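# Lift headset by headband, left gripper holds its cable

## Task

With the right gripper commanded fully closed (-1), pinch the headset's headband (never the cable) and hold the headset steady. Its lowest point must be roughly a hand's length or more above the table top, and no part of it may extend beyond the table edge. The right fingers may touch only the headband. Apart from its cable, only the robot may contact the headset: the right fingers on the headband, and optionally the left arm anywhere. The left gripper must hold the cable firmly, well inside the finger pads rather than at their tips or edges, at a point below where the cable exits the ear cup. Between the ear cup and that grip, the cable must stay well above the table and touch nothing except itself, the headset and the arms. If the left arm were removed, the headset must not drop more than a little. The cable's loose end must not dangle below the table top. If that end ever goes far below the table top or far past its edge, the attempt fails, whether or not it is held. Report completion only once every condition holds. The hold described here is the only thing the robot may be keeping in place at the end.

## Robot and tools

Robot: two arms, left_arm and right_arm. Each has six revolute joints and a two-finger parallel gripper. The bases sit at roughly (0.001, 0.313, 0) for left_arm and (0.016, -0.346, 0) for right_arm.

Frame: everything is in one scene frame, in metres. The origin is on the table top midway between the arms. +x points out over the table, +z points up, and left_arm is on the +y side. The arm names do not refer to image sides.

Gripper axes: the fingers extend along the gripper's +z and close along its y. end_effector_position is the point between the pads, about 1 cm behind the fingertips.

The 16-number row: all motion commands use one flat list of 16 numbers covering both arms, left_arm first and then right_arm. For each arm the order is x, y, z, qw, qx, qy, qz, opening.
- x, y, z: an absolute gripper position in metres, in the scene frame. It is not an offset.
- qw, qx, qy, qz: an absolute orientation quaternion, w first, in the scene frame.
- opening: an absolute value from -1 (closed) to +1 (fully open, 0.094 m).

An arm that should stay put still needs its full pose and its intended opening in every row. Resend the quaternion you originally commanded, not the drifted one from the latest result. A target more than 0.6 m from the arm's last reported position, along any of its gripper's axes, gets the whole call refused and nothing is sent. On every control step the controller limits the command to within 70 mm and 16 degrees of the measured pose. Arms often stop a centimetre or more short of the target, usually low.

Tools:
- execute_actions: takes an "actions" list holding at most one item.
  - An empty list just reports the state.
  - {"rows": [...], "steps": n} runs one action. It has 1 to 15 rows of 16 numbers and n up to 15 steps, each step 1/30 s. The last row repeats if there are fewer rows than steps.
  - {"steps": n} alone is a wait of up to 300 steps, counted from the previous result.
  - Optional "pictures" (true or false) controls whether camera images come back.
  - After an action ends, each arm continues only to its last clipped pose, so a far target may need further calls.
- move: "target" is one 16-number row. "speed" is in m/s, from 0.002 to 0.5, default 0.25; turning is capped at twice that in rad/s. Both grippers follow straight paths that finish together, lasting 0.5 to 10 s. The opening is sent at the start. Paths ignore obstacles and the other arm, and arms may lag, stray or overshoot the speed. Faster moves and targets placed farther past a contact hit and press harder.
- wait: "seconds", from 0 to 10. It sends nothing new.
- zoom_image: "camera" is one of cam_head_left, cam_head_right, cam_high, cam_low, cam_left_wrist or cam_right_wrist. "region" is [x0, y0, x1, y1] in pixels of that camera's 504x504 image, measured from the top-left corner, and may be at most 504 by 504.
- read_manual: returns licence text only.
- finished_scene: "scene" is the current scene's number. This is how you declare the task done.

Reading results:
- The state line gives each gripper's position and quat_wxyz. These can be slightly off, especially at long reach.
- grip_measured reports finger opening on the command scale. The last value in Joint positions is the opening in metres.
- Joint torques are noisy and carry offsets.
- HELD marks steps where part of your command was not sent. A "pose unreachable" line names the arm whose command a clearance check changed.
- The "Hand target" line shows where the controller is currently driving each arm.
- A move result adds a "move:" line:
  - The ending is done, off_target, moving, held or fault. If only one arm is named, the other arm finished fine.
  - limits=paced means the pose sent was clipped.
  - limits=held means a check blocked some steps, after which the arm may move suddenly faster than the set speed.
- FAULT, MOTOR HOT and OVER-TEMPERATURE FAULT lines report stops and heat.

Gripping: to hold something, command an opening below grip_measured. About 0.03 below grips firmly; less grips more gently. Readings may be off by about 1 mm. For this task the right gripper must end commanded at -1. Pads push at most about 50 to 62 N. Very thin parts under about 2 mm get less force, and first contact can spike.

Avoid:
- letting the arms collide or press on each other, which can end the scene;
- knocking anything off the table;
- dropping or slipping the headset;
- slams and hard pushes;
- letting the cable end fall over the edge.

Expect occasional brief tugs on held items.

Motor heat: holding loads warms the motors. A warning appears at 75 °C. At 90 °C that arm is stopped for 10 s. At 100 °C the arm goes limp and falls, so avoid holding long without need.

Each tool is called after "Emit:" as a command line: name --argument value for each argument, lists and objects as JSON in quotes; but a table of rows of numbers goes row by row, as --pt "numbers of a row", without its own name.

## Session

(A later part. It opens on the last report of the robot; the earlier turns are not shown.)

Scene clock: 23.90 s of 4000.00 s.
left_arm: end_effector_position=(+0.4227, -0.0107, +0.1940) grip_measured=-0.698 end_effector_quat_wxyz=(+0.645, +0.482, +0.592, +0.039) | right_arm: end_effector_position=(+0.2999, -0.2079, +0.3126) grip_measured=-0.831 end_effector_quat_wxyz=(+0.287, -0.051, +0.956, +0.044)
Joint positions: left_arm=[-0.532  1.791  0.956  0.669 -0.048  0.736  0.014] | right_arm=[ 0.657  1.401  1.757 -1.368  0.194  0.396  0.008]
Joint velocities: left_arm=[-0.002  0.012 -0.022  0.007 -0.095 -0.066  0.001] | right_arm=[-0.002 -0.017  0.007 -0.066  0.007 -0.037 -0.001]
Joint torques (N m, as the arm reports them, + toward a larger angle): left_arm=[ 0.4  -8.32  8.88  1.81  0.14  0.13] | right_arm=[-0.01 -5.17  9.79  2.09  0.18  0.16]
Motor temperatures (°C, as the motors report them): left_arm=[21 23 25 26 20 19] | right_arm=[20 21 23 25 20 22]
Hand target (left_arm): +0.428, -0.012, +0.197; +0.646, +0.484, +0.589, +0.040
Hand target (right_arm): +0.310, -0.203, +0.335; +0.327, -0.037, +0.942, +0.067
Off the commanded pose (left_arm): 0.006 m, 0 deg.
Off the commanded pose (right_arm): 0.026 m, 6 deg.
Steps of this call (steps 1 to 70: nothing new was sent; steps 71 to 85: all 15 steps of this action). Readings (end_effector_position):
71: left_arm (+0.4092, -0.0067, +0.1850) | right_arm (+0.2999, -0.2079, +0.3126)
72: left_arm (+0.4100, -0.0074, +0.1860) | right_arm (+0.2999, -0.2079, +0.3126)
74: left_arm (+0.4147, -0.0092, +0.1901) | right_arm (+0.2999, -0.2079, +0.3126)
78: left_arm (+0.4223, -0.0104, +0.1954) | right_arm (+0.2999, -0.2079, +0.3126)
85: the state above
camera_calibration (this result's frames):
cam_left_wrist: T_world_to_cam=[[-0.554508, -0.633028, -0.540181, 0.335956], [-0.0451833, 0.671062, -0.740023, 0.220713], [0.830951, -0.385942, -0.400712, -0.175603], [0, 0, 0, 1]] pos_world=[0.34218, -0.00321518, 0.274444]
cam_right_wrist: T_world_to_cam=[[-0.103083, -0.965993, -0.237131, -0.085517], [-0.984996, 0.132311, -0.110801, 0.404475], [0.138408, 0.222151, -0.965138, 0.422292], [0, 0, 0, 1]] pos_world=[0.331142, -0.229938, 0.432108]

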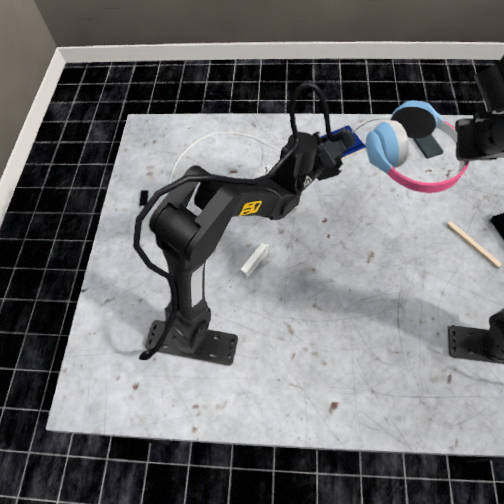

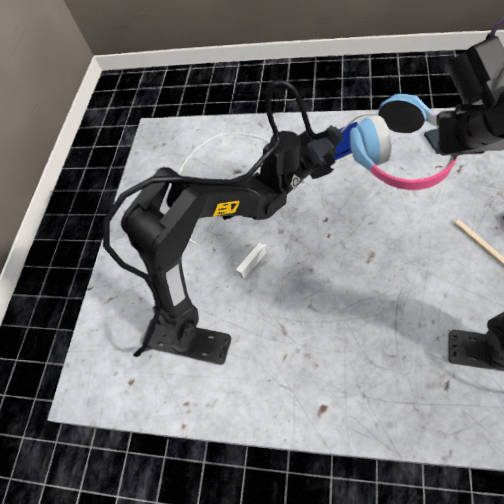

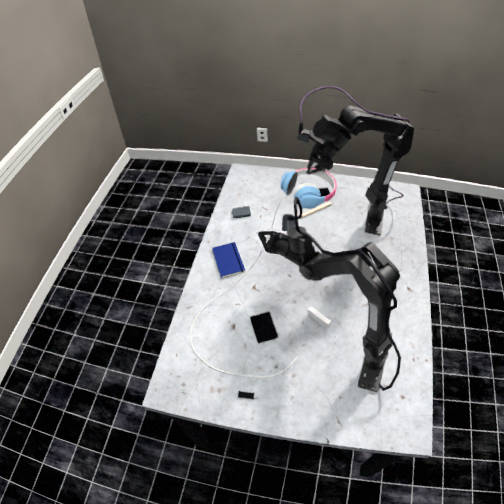

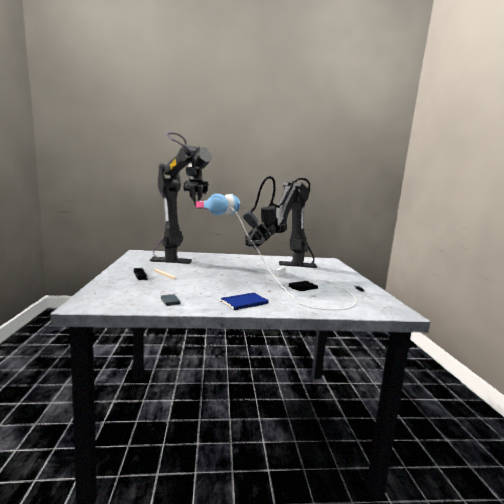

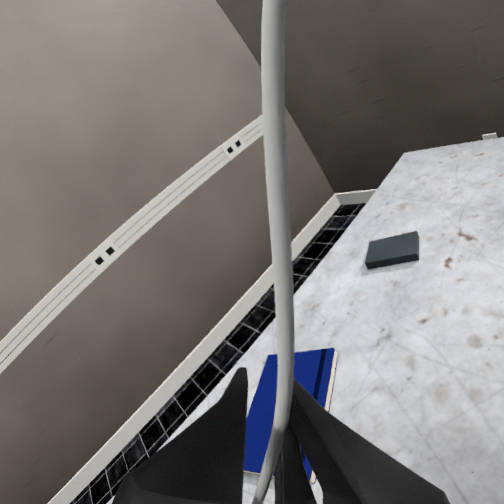

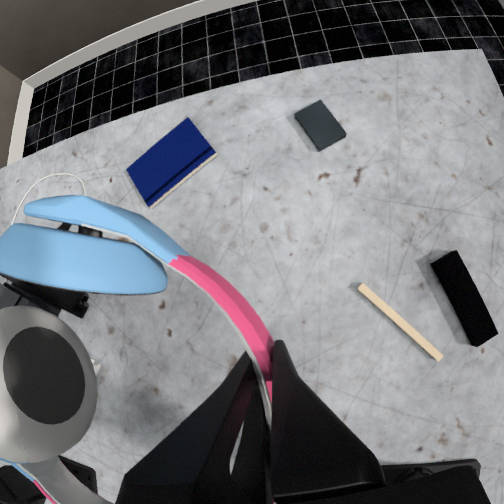

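Emit:
execute_actions --actions '[{"rows":[[0.426,-0.012,0.196,0.646,0.484,0.589,0.040,-0.6,0.311,-0.202,0.335,0.327,-0.036,0.942,0.067,-1],[0.423,-0.0105,0.196,0.646,0.484,0.589,0.040,-0.6,0.311,-0.202,0.335,0.327,-0.036,0.942,0.067,-1],[0.420,-0.0085,0.1965,0.646,0.484,0.589,0.040,-0.6,0.311,-0.202,0.335,0.327,-0.036,0.942,0.067,-1],[0.417,-0.0065,0.197,0.646,0.484,0.589,0.040,-0.6,0.311,-0.202,0.335,0.327,-0.036,0.942,0.067,-1],[0.414,-0.0045,0.1975,0.646,0.484,0.589,0.040,-0.6,0.311,-0.202,0.335,0.327,-0.036,0.942,0.067,-1],[0.411,-0.003,0.198,0.646,0.484,0.589,0.040,-0.6,0.311,-0.202,0.335,0.327,-0.036,0.942,0.067,-1],[0.408,-0.001,0.198,0.646,0.484,0.589,0.040,-0.6,0.311,-0.202,0.335,0.327,-0.036,0.942,0.067,-1],[0.408,-0.001,0.198,0.646,0.484,0.589,0.040,-0.6,0.311,-0.202,0.335,0.327,-0.036,0.942,0.067,-1],[0.408,-0.001,0.198,0.646,0.484,0.589,0.040,-0.6,0.311,-0.202,0.335,0.327,-0.036,0.942,0.067,-1],[0.408,-0.001,0.198,0.646,0.484,0.589,0.040,-0.7,0.311,-0.202,0.335,0.327,-0.036,0.942,0.067,-1],[0.408,-0.001,0.198,0.646,0.484,0.589,0.040,-0.78,0.311,-0.202,0.335,0.327,-0.036,0.942,0.067,-1]],"steps":15}]'

Emit:
zoom_image --camera "cam_high" --region '[240, 200, 310, 270]'

Emit:
zoom_image --camera "cam_left_wrist" --region '[190, 330, 364, 504]'

Scene clock: 27.37 s of 4000.00 s.
left_arm: end_effector_position=(+0.4120, -0.0023, +0.1845) grip_measured=-0.777 end_effector_quat_wxyz=(+0.636, +0.488, +0.597, +0.039) | right_arm: end_effector_position=(+0.2999, -0.2079, +0.3126) grip_measured=-0.831 end_effector_quat_wxyz=(+0.287, -0.051, +0.956, +0.044)
Joint positions: left_arm=[-0.532  1.757  0.896  0.67  -0.048  0.737  0.01 ] | right_arm=[ 0.657  1.401  1.757 -1.368  0.194  0.396  0.008]
Joint velocities: left_arm=[-0.012 -0.012 -0.012  0.022 -0.051 -0.037  0.   ] | right_arm=[ 0.002  0.007 -0.002 -0.007  0.007 -0.022 -0.001]
Joint torques (N m, as the arm reports them, + toward a larger angle): left_arm=[ -0.34 -11.11   6.18   1.96  -0.02   0.12] | right_arm=[-0.01 -5.17  9.78  2.08  0.19  0.15]
Motor temperatures (°C, as the motors report them): left_arm=[21 23 25 26 20 19] | right_arm=[20 21 23 26 20 22]
Hand target (left_arm): +0.408, -0.001, +0.198; +0.646, +0.484, +0.589, +0.040
Hand target (right_arm): +0.310, -0.203, +0.335; +0.327, -0.037, +0.942, +0.067
Off the commanded pose (left_arm): 0.014 m, 2 deg.
Off the commanded pose (right_arm): 0.026 m, 6 deg.
Steps of this call (steps 1 to 89: nothing new was sent; steps 90 to 104: all 15 steps of this action). Readings (end_effector_position):
90: left_arm (+0.4226, -0.0108, +0.1940) | right_arm (+0.2999, -0.2079, +0.3126)
91: left_arm (+0.4226, -0.0108, +0.1940) | right_arm (+0.2999, -0.2079, +0.3126)
93: left_arm (+0.4223, -0.0106, +0.1932) | right_arm (+0.2999, -0.2079, +0.3126)
97: left_arm (+0.4153, -0.0050, +0.1853) | right_arm (+0.2999, -0.2079, +0.3126)
104: the state above
camera_calibration (this result's frames):
cam_left_wrist: T_world_to_cam=[[-0.565261, -0.624257, -0.539243, 0.334429], [-0.0585592, 0.682415, -0.728616, 0.211001], [0.822831, -0.38028, -0.422298, -0.159957], [0, 0, 0, 1]] pos_world=[0.333013, 0.00395107, 0.266528]
cam_right_wrist: T_world_to_cam=[[-0.103083, -0.965993, -0.237131, -0.085517], [-0.984996, 0.132311, -0.110801, 0.404475], [0.138408, 0.222151, -0.965138, 0.422292], [0, 0, 0, 1]] pos_world=[0.331142, -0.229938, 0.432108]

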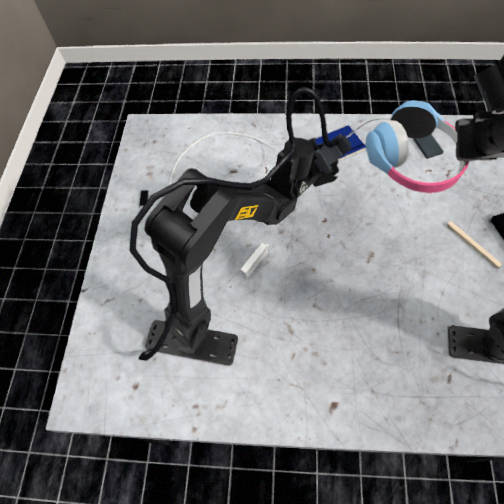

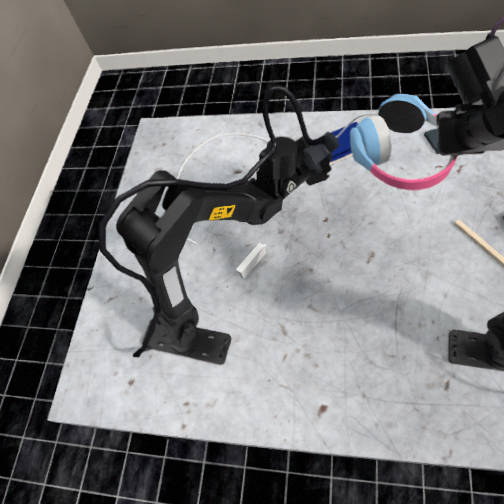

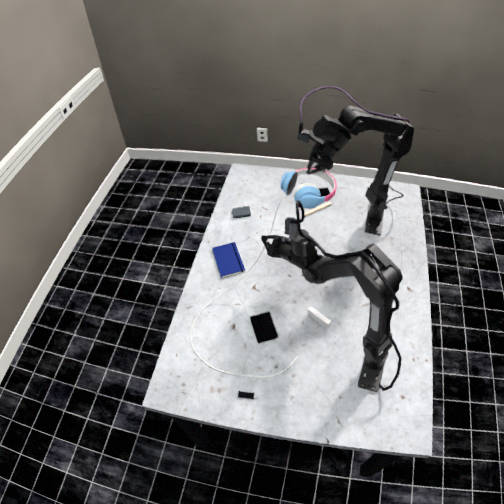

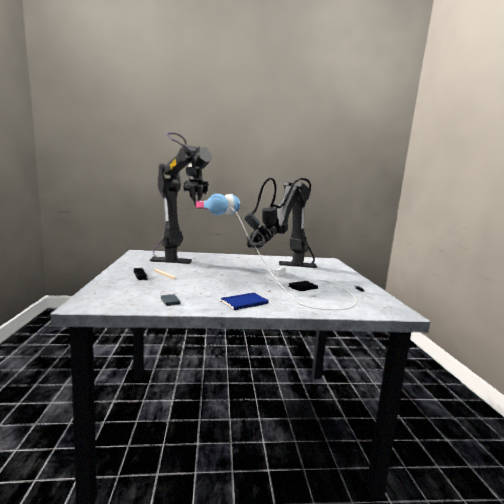

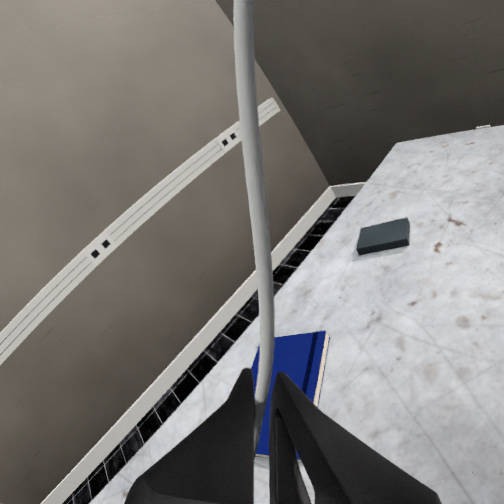

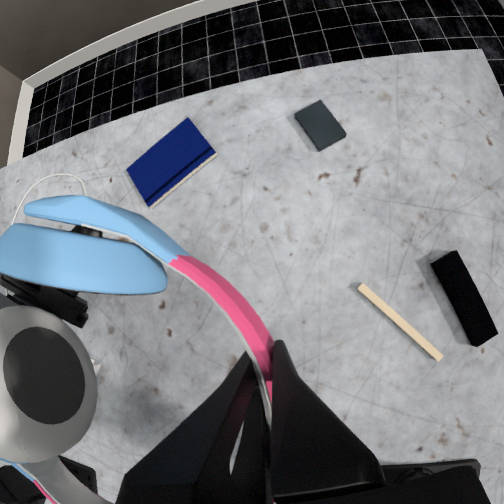

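Region (240, 200, 310, 270) of cam_high's 504x504 image, scaled by 7.200, with more detail than that image has.

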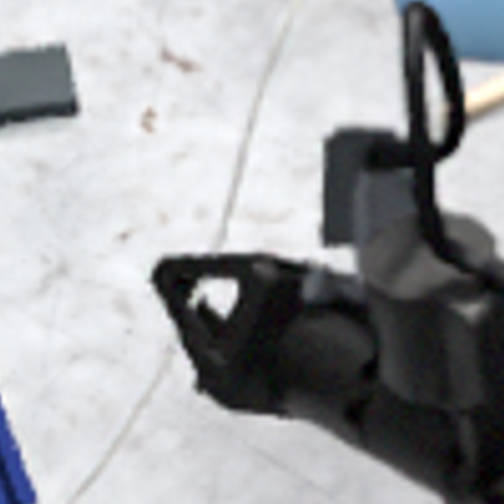

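Region (190, 330, 364, 504) of cam_left_wrist's 504x504 image, scaled by 2.897, with more detail than that image has.

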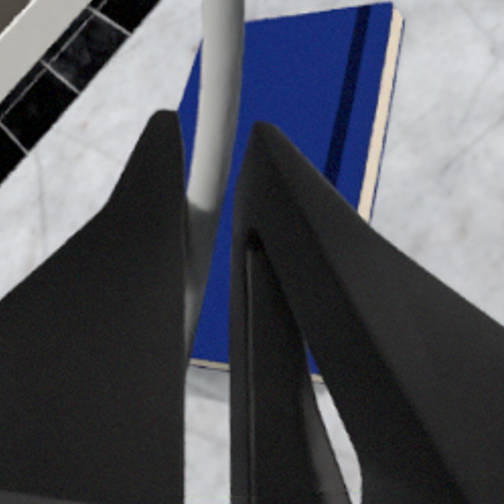

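Emit:
execute_actions --actions '[{"rows":[[0.407,0.0,0.199,0.646,0.484,0.589,0.040,-0.82,0.311,-0.202,0.335,0.327,-0.036,0.942,0.067,-1],[0.407,0.0,0.199,0.646,0.484,0.589,0.040,-0.86,0.311,-0.202,0.335,0.327,-0.036,0.942,0.067,-1],[0.407,0.0,0.199,0.646,0.484,0.589,0.040,-0.9,0.311,-0.202,0.335,0.327,-0.036,0.942,0.067,-1],[0.407,0.0,0.199,0.646,0.484,0.589,0.040,-0.94,0.311,-0.202,0.335,0.327,-0.036,0.942,0.067,-1],[0.407,0.0,0.199,0.646,0.484,0.589,0.040,-1,0.311,-0.202,0.335,0.327,-0.036,0.942,0.067,-1]],"steps":15}]'

Emit:
zoom_image --camera "cam_high" --region '[240, 200, 310, 270]'

Emit:
zoom_image --camera "cam_low" --region '[215, 185, 295, 265]'

Emit:
zoom_image --camera "cam_head_right" --region '[290, 90, 400, 190]'

Scene clock: 30.07 s of 4000.00 s.
left_arm: end_effector_position=(+0.4119, -0.0023, +0.1850) grip_measured=-0.969 end_effector_quat_wxyz=(+0.636, +0.487, +0.597, +0.039) | right_arm: end_effector_position=(+0.2999, -0.2079, +0.3126) grip_measured=-0.831 end_effector_quat_wxyz=(+0.287, -0.051, +0.956, +0.044)
Joint positions: left_arm=[-0.532  1.756  0.896  0.67  -0.048  0.737  0.001] | right_arm=[ 0.657  1.401  1.757 -1.368  0.194  0.396  0.008]
Joint velocities: left_arm=[-0.007 -0.012 -0.002 -0.037 -0.037  0.007 -0.   ] | right_arm=[ 0.002  0.007 -0.002 -0.051  0.051 -0.037 -0.001]
Joint torques (N m, as the arm reports them, + toward a larger angle): left_arm=[ -0.16 -11.81   5.79   1.87  -0.01   0.05] | right_arm=[-0.01 -5.17  9.78  2.09  0.18  0.15]
Motor temperatures (°C, as the motors report them): left_arm=[21 24 25 26 20 19] | right_arm=[20 21 24 26 20 22]
Hand target (left_arm): +0.407, -0.000, +0.199; +0.646, +0.484, +0.589, +0.040
Hand target (right_arm): +0.310, -0.203, +0.335; +0.327, -0.037, +0.942, +0.067
Off the commanded pose (left_arm): 0.015 m, 2 deg.
Off the commanded pose (right_arm): 0.026 m, 6 deg.
Steps of this call (steps 1 to 66: nothing new was sent; steps 67 to 81: all 15 steps of this action). Readings (end_effector_position):
67: left_arm (+0.4119, -0.0023, +0.1850) | right_arm (+0.2999, -0.2079, +0.3126)
68: left_arm (+0.4119, -0.0023, +0.1850) | right_arm (+0.2999, -0.2079, +0.3126)
70: left_arm (+0.4119, -0.0023, +0.1850) | right_arm (+0.2999, -0.2079, +0.3126)
74: left_arm (+0.4119, -0.0023, +0.1850) | right_arm (+0.2999, -0.2079, +0.3126)
81: the state above
camera_calibration (this result's frames):
cam_left_wrist: T_world_to_cam=[[-0.564778, -0.624641, -0.539304, 0.334544], [-0.0579065, 0.681895, -0.729154, 0.21121], [0.823209, -0.380581, -0.42129, -0.159992], [0, 0, 0, 1]] pos_world=[0.332881, 0.00405652, 0.267023]
cam_right_wrist: T_world_to_cam=[[-0.103083, -0.965993, -0.237131, -0.085517], [-0.984996, 0.132311, -0.110801, 0.404475], [0.138408, 0.222151, -0.965138, 0.422292], [0, 0, 0, 1]] pos_world=[0.331142, -0.229938, 0.432108]

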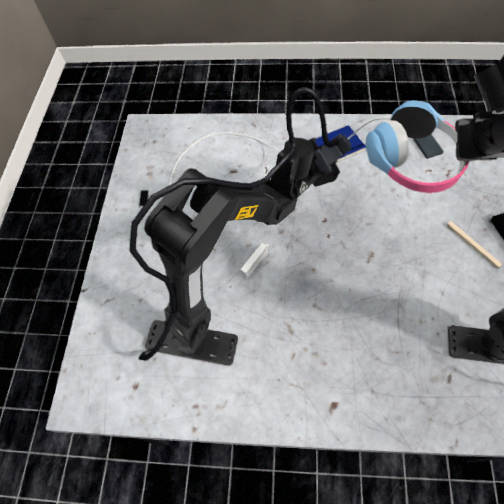

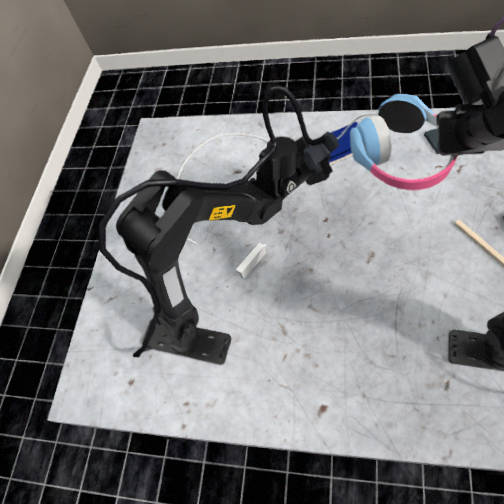

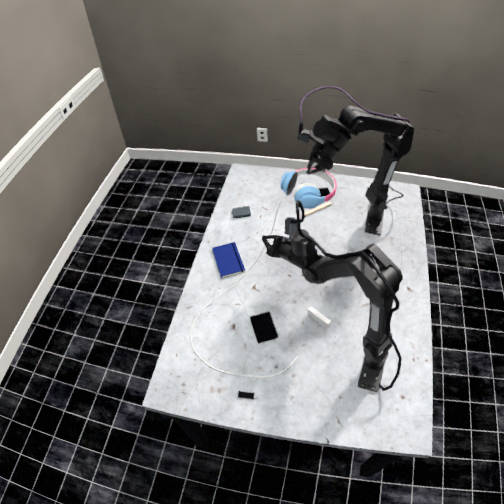

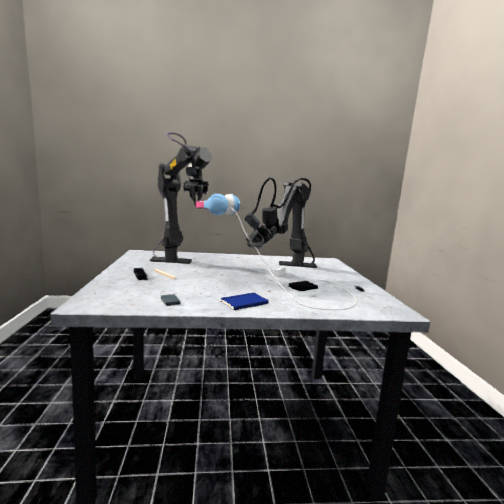

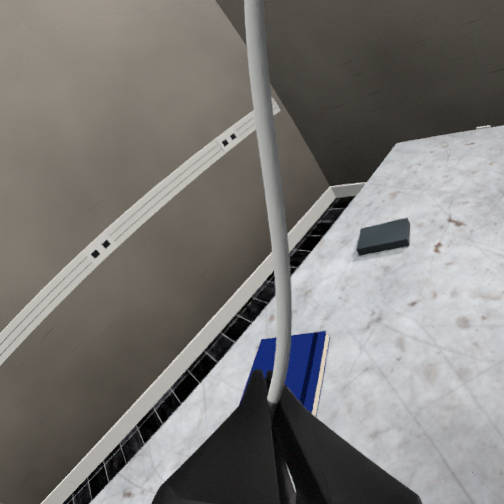

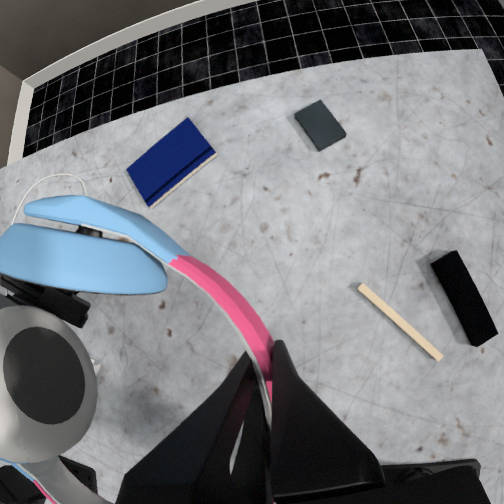

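Region (240, 200, 310, 270) of cam_high's 504x504 image, scaled by 7.200, with more detail than that image has.

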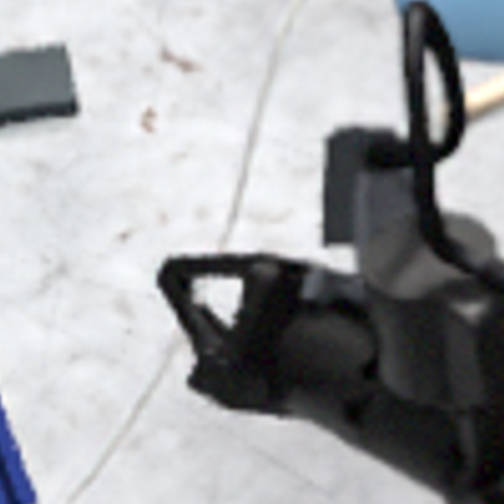

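Region (215, 185, 295, 265) of cam_low's 504x504 image, scaled by 6.300, with more detail than that image has.

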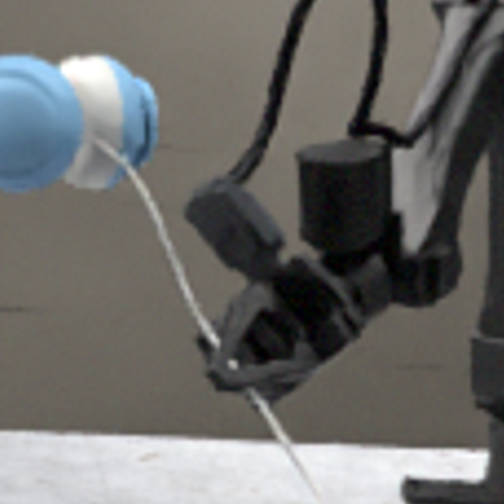

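Region (290, 90, 400, 190) of cam_head_right's 504x504 image, scaled by 4.582, with more detail than that image has; it fills the top 458 rows of this view, and the rest is white.

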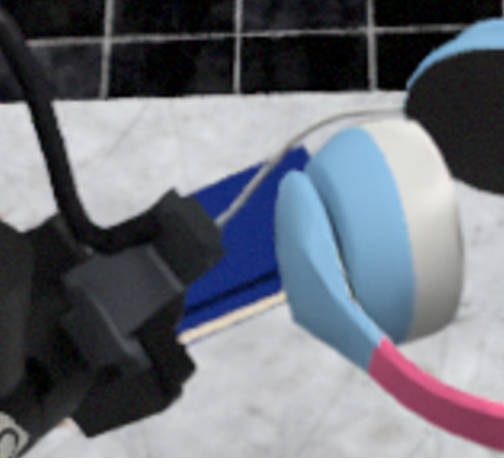

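Emit:
execute_actions --actions '[{"rows":[[0.407,0.0,0.199,0.646,0.484,0.589,0.040,-0.85,0.311,-0.202,0.335,0.327,-0.036,0.942,0.067,-1],[0.407,0.0,0.199,0.646,0.484,0.589,0.040,-0.76,0.311,-0.202,0.335,0.327,-0.036,0.942,0.067,-1],[0.407,0.0,0.199,0.646,0.484,0.589,0.040,-0.76,0.311,-0.202,0.335,0.327,-0.036,0.942,0.067,-1],[0.407,0.0,0.199,0.646,0.484,0.589,0.040,-0.76,0.311,-0.202,0.335,0.327,-0.036,0.942,0.067,-1],[0.405,0.0015,0.1995,0.646,0.484,0.589,0.040,-0.76,0.311,-0.202,0.335,0.327,-0.036,0.942,0.067,-1],[0.403,0.003,0.200,0.646,0.484,0.589,0.040,-0.76,0.311,-0.202,0.335,0.327,-0.036,0.942,0.067,-1],[0.401,0.0045,0.2005,0.646,0.484,0.589,0.040,-0.76,0.311,-0.202,0.335,0.327,-0.036,0.942,0.067,-1],[0.399,0.006,0.201,0.646,0.484,0.589,0.040,-0.76,0.311,-0.202,0.335,0.327,-0.036,0.942,0.067,-1]],"steps":15}]' --pictures false

Scene clock: 32.37 s of 4000.00 s.
left_arm: end_effector_position=(+0.4036, +0.0043, +0.1924) grip_measured=-0.762 end_effector_quat_wxyz=(+0.641, +0.485, +0.594, +0.039) | right_arm: end_effector_position=(+0.2999, -0.2079, +0.3126) grip_measured=-0.831 end_effector_quat_wxyz=(+0.287, -0.051, +0.956, +0.044)
Joint positions: left_arm=[-0.532  1.707  0.859  0.67  -0.048  0.737  0.011] | right_arm=[ 0.657  1.401  1.757 -1.368  0.194  0.396  0.008]
Joint velocities: left_arm=[ 0.022 -0.002  0.017  0.037  0.051 -0.022  0.   ] | right_arm=[-0.012  0.007 -0.002  0.022 -0.007 -0.007  0.001]
Joint torques (N m, as the arm reports them, + toward a larger angle): left_arm=[ -0.22 -10.28   6.07   1.88  -0.01   0.07] | right_arm=[-0.02 -5.17  9.79  2.09  0.18  0.15]
Motor temperatures (°C, as the motors report them): left_arm=[21 25 25 26 20 19] | right_arm=[20 21 24 26 20 22]
Hand target (left_arm): +0.399, +0.006, +0.201; +0.646, +0.484, +0.589, +0.040
Hand target (right_arm): +0.310, -0.203, +0.335; +0.327, -0.037, +0.942, +0.067
Off the commanded pose (left_arm): 0.010 m, 1 deg.
Off the commanded pose (right_arm): 0.026 m, 6 deg.
Steps of this call (steps 1 to 54: nothing new was sent; steps 55 to 69: all 15 steps of this action). Readings (end_effector_position):
55: left_arm (+0.4119, -0.0023, +0.1850) | right_arm (+0.2999, -0.2079, +0.3126)
56: left_arm (+0.4119, -0.0023, +0.1850) | right_arm (+0.2999, -0.2079, +0.3126)
58: left_arm (+0.4119, -0.0023, +0.1850) | right_arm (+0.2999, -0.2079, +0.3126)
62: left_arm (+0.4076, +0.0012, +0.1860) | right_arm (+0.2999, -0.2079, +0.3126)
69: the state above

Emit:
execute_actions --actions '[{"rows":[[0.399,0.006,0.201,0.646,0.484,0.589,0.040,-0.82,0.311,-0.202,0.335,0.327,-0.036,0.942,0.067,-1],[0.399,0.006,0.201,0.646,0.484,0.589,0.040,-0.86,0.311,-0.202,0.335,0.327,-0.036,0.942,0.067,-1],[0.399,0.006,0.201,0.646,0.484,0.589,0.040,-0.9,0.311,-0.202,0.335,0.327,-0.036,0.942,0.067,-1],[0.399,0.006,0.201,0.646,0.484,0.589,0.040,-0.94,0.311,-0.202,0.335,0.327,-0.036,0.942,0.067,-1],[0.399,0.006,0.201,0.646,0.484,0.589,0.040,-1,0.311,-0.202,0.335,0.327,-0.036,0.942,0.067,-1]],"steps":15}]'

Emit:
zoom_image --camera "cam_high" --region '[240, 200, 310, 270]'

Emit:
zoom_image --camera "cam_low" --region '[225, 205, 285, 265]'

Emit:
zoom_image --camera "cam_left_wrist" --region '[190, 330, 364, 504]'

Scene clock: 33.90 s of 4000.00 s.
left_arm: end_effector_position=(+0.4036, +0.0043, +0.1924) grip_measured=-0.955 end_effector_quat_wxyz=(+0.641, +0.485, +0.594, +0.039) | right_arm: end_effector_position=(+0.2999, -0.2079, +0.3126) grip_measured=-0.831 end_effector_quat_wxyz=(+0.287, -0.051, +0.956, +0.044)
Joint positions: left_arm=[-0.532  1.707  0.859  0.67  -0.048  0.737  0.002] | right_arm=[ 0.657  1.401  1.757 -1.368  0.194  0.396  0.008]
Joint velocities: left_arm=[-0.002  0.017  0.002 -0.051  0.022 -0.037 -0.001] | right_arm=[ 0.002  0.007 -0.007 -0.037 -0.007  0.066 -0.   ]
Joint torques (N m, as the arm reports them, + toward a larger angle): left_arm=[ -0.29 -10.29   6.05   1.86  -0.01   0.02] | right_arm=[ 0.   -5.18  9.78  2.09  0.19  0.16]
Motor temperatures (°C, as the motors report them): left_arm=[21 25 25 26 20 19] | right_arm=[20 21 24 27 20 22]
Hand target (left_arm): +0.399, +0.006, +0.201; +0.646, +0.484, +0.589, +0.040
Hand target (right_arm): +0.310, -0.203, +0.335; +0.327, -0.037, +0.942, +0.067
Off the commanded pose (left_arm): 0.010 m, 1 deg.
Off the commanded pose (right_arm): 0.026 m, 6 deg.
Steps of this call (steps 1 to 31: nothing new was sent; steps 32 to 46: all 15 steps of this action). Readings (end_effector_position):
32: left_arm (+0.4036, +0.0043, +0.1924) | right_arm (+0.2999, -0.2079, +0.3126)
33: left_arm (+0.4036, +0.0043, +0.1924) | right_arm (+0.2999, -0.2079, +0.3126)
35: left_arm (+0.4036, +0.0043, +0.1924) | right_arm (+0.2999, -0.2079, +0.3126)
39: left_arm (+0.4036, +0.0043, +0.1924) | right_arm (+0.2999, -0.2079, +0.3126)
46: the state above
camera_calibration (this result's frames):
cam_left_wrist: T_world_to_cam=[[-0.559785, -0.628615, -0.539893, 0.336091], [-0.0511338, 0.676506, -0.73466, 0.209989], [0.827059, -0.383645, -0.410841, -0.151113], [0, 0, 0, 1]] pos_world=[0.323855, 0.0112388, 0.27364]
cam_right_wrist: T_world_to_cam=[[-0.103083, -0.965993, -0.237131, -0.085517], [-0.984996, 0.132311, -0.110801, 0.404475], [0.138408, 0.222151, -0.965138, 0.422292], [0, 0, 0, 1]] pos_world=[0.331142, -0.229938, 0.432108]

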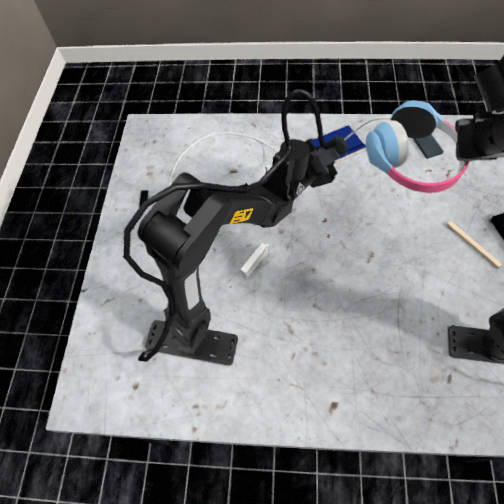

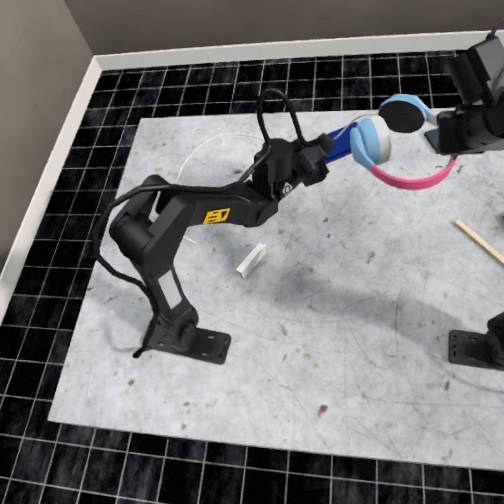

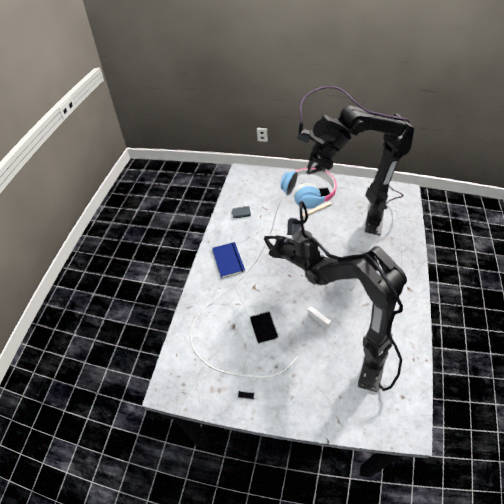

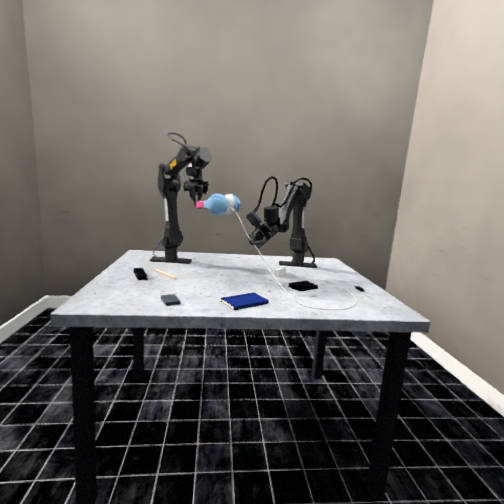

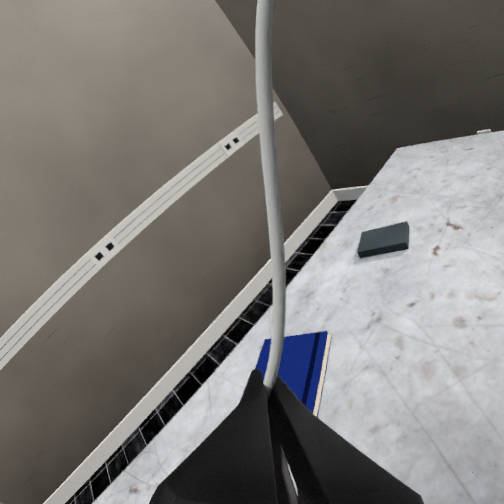

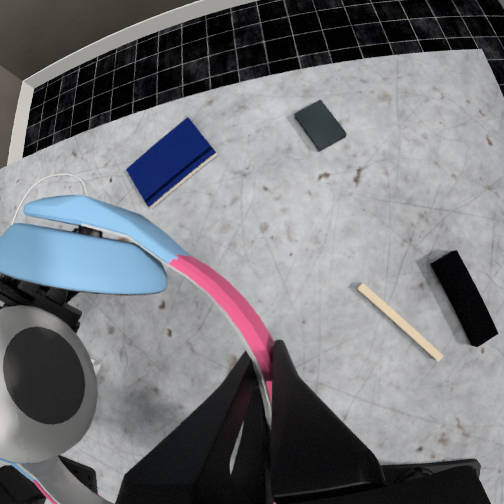

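Region (240, 200, 310, 270) of cam_high's 504x504 image, scaled by 7.200, with more detail than that image has.

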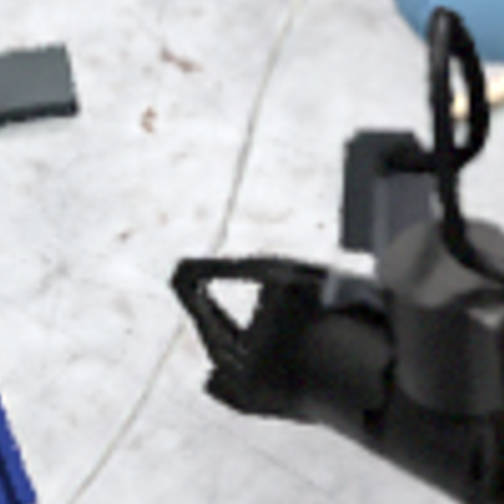

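Region (225, 205, 285, 265) of cam_low's 504x504 image, scaled by 8.400, with more detail than that image has.

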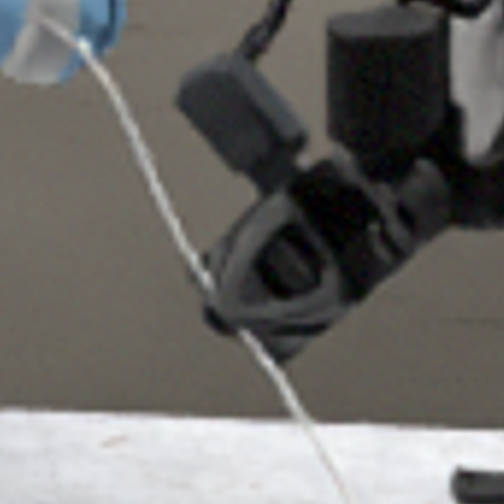

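Region (190, 330, 364, 504) of cam_left_wrist's 504x504 image, scaled by 2.897, with more detail than that image has.

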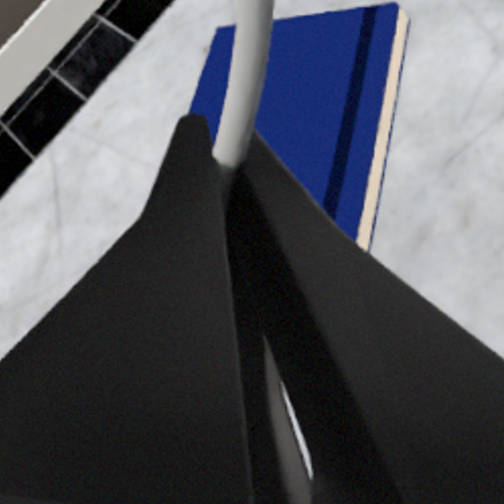

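Emit:
finished_scene --scene 1

The scene is finished: the task was done.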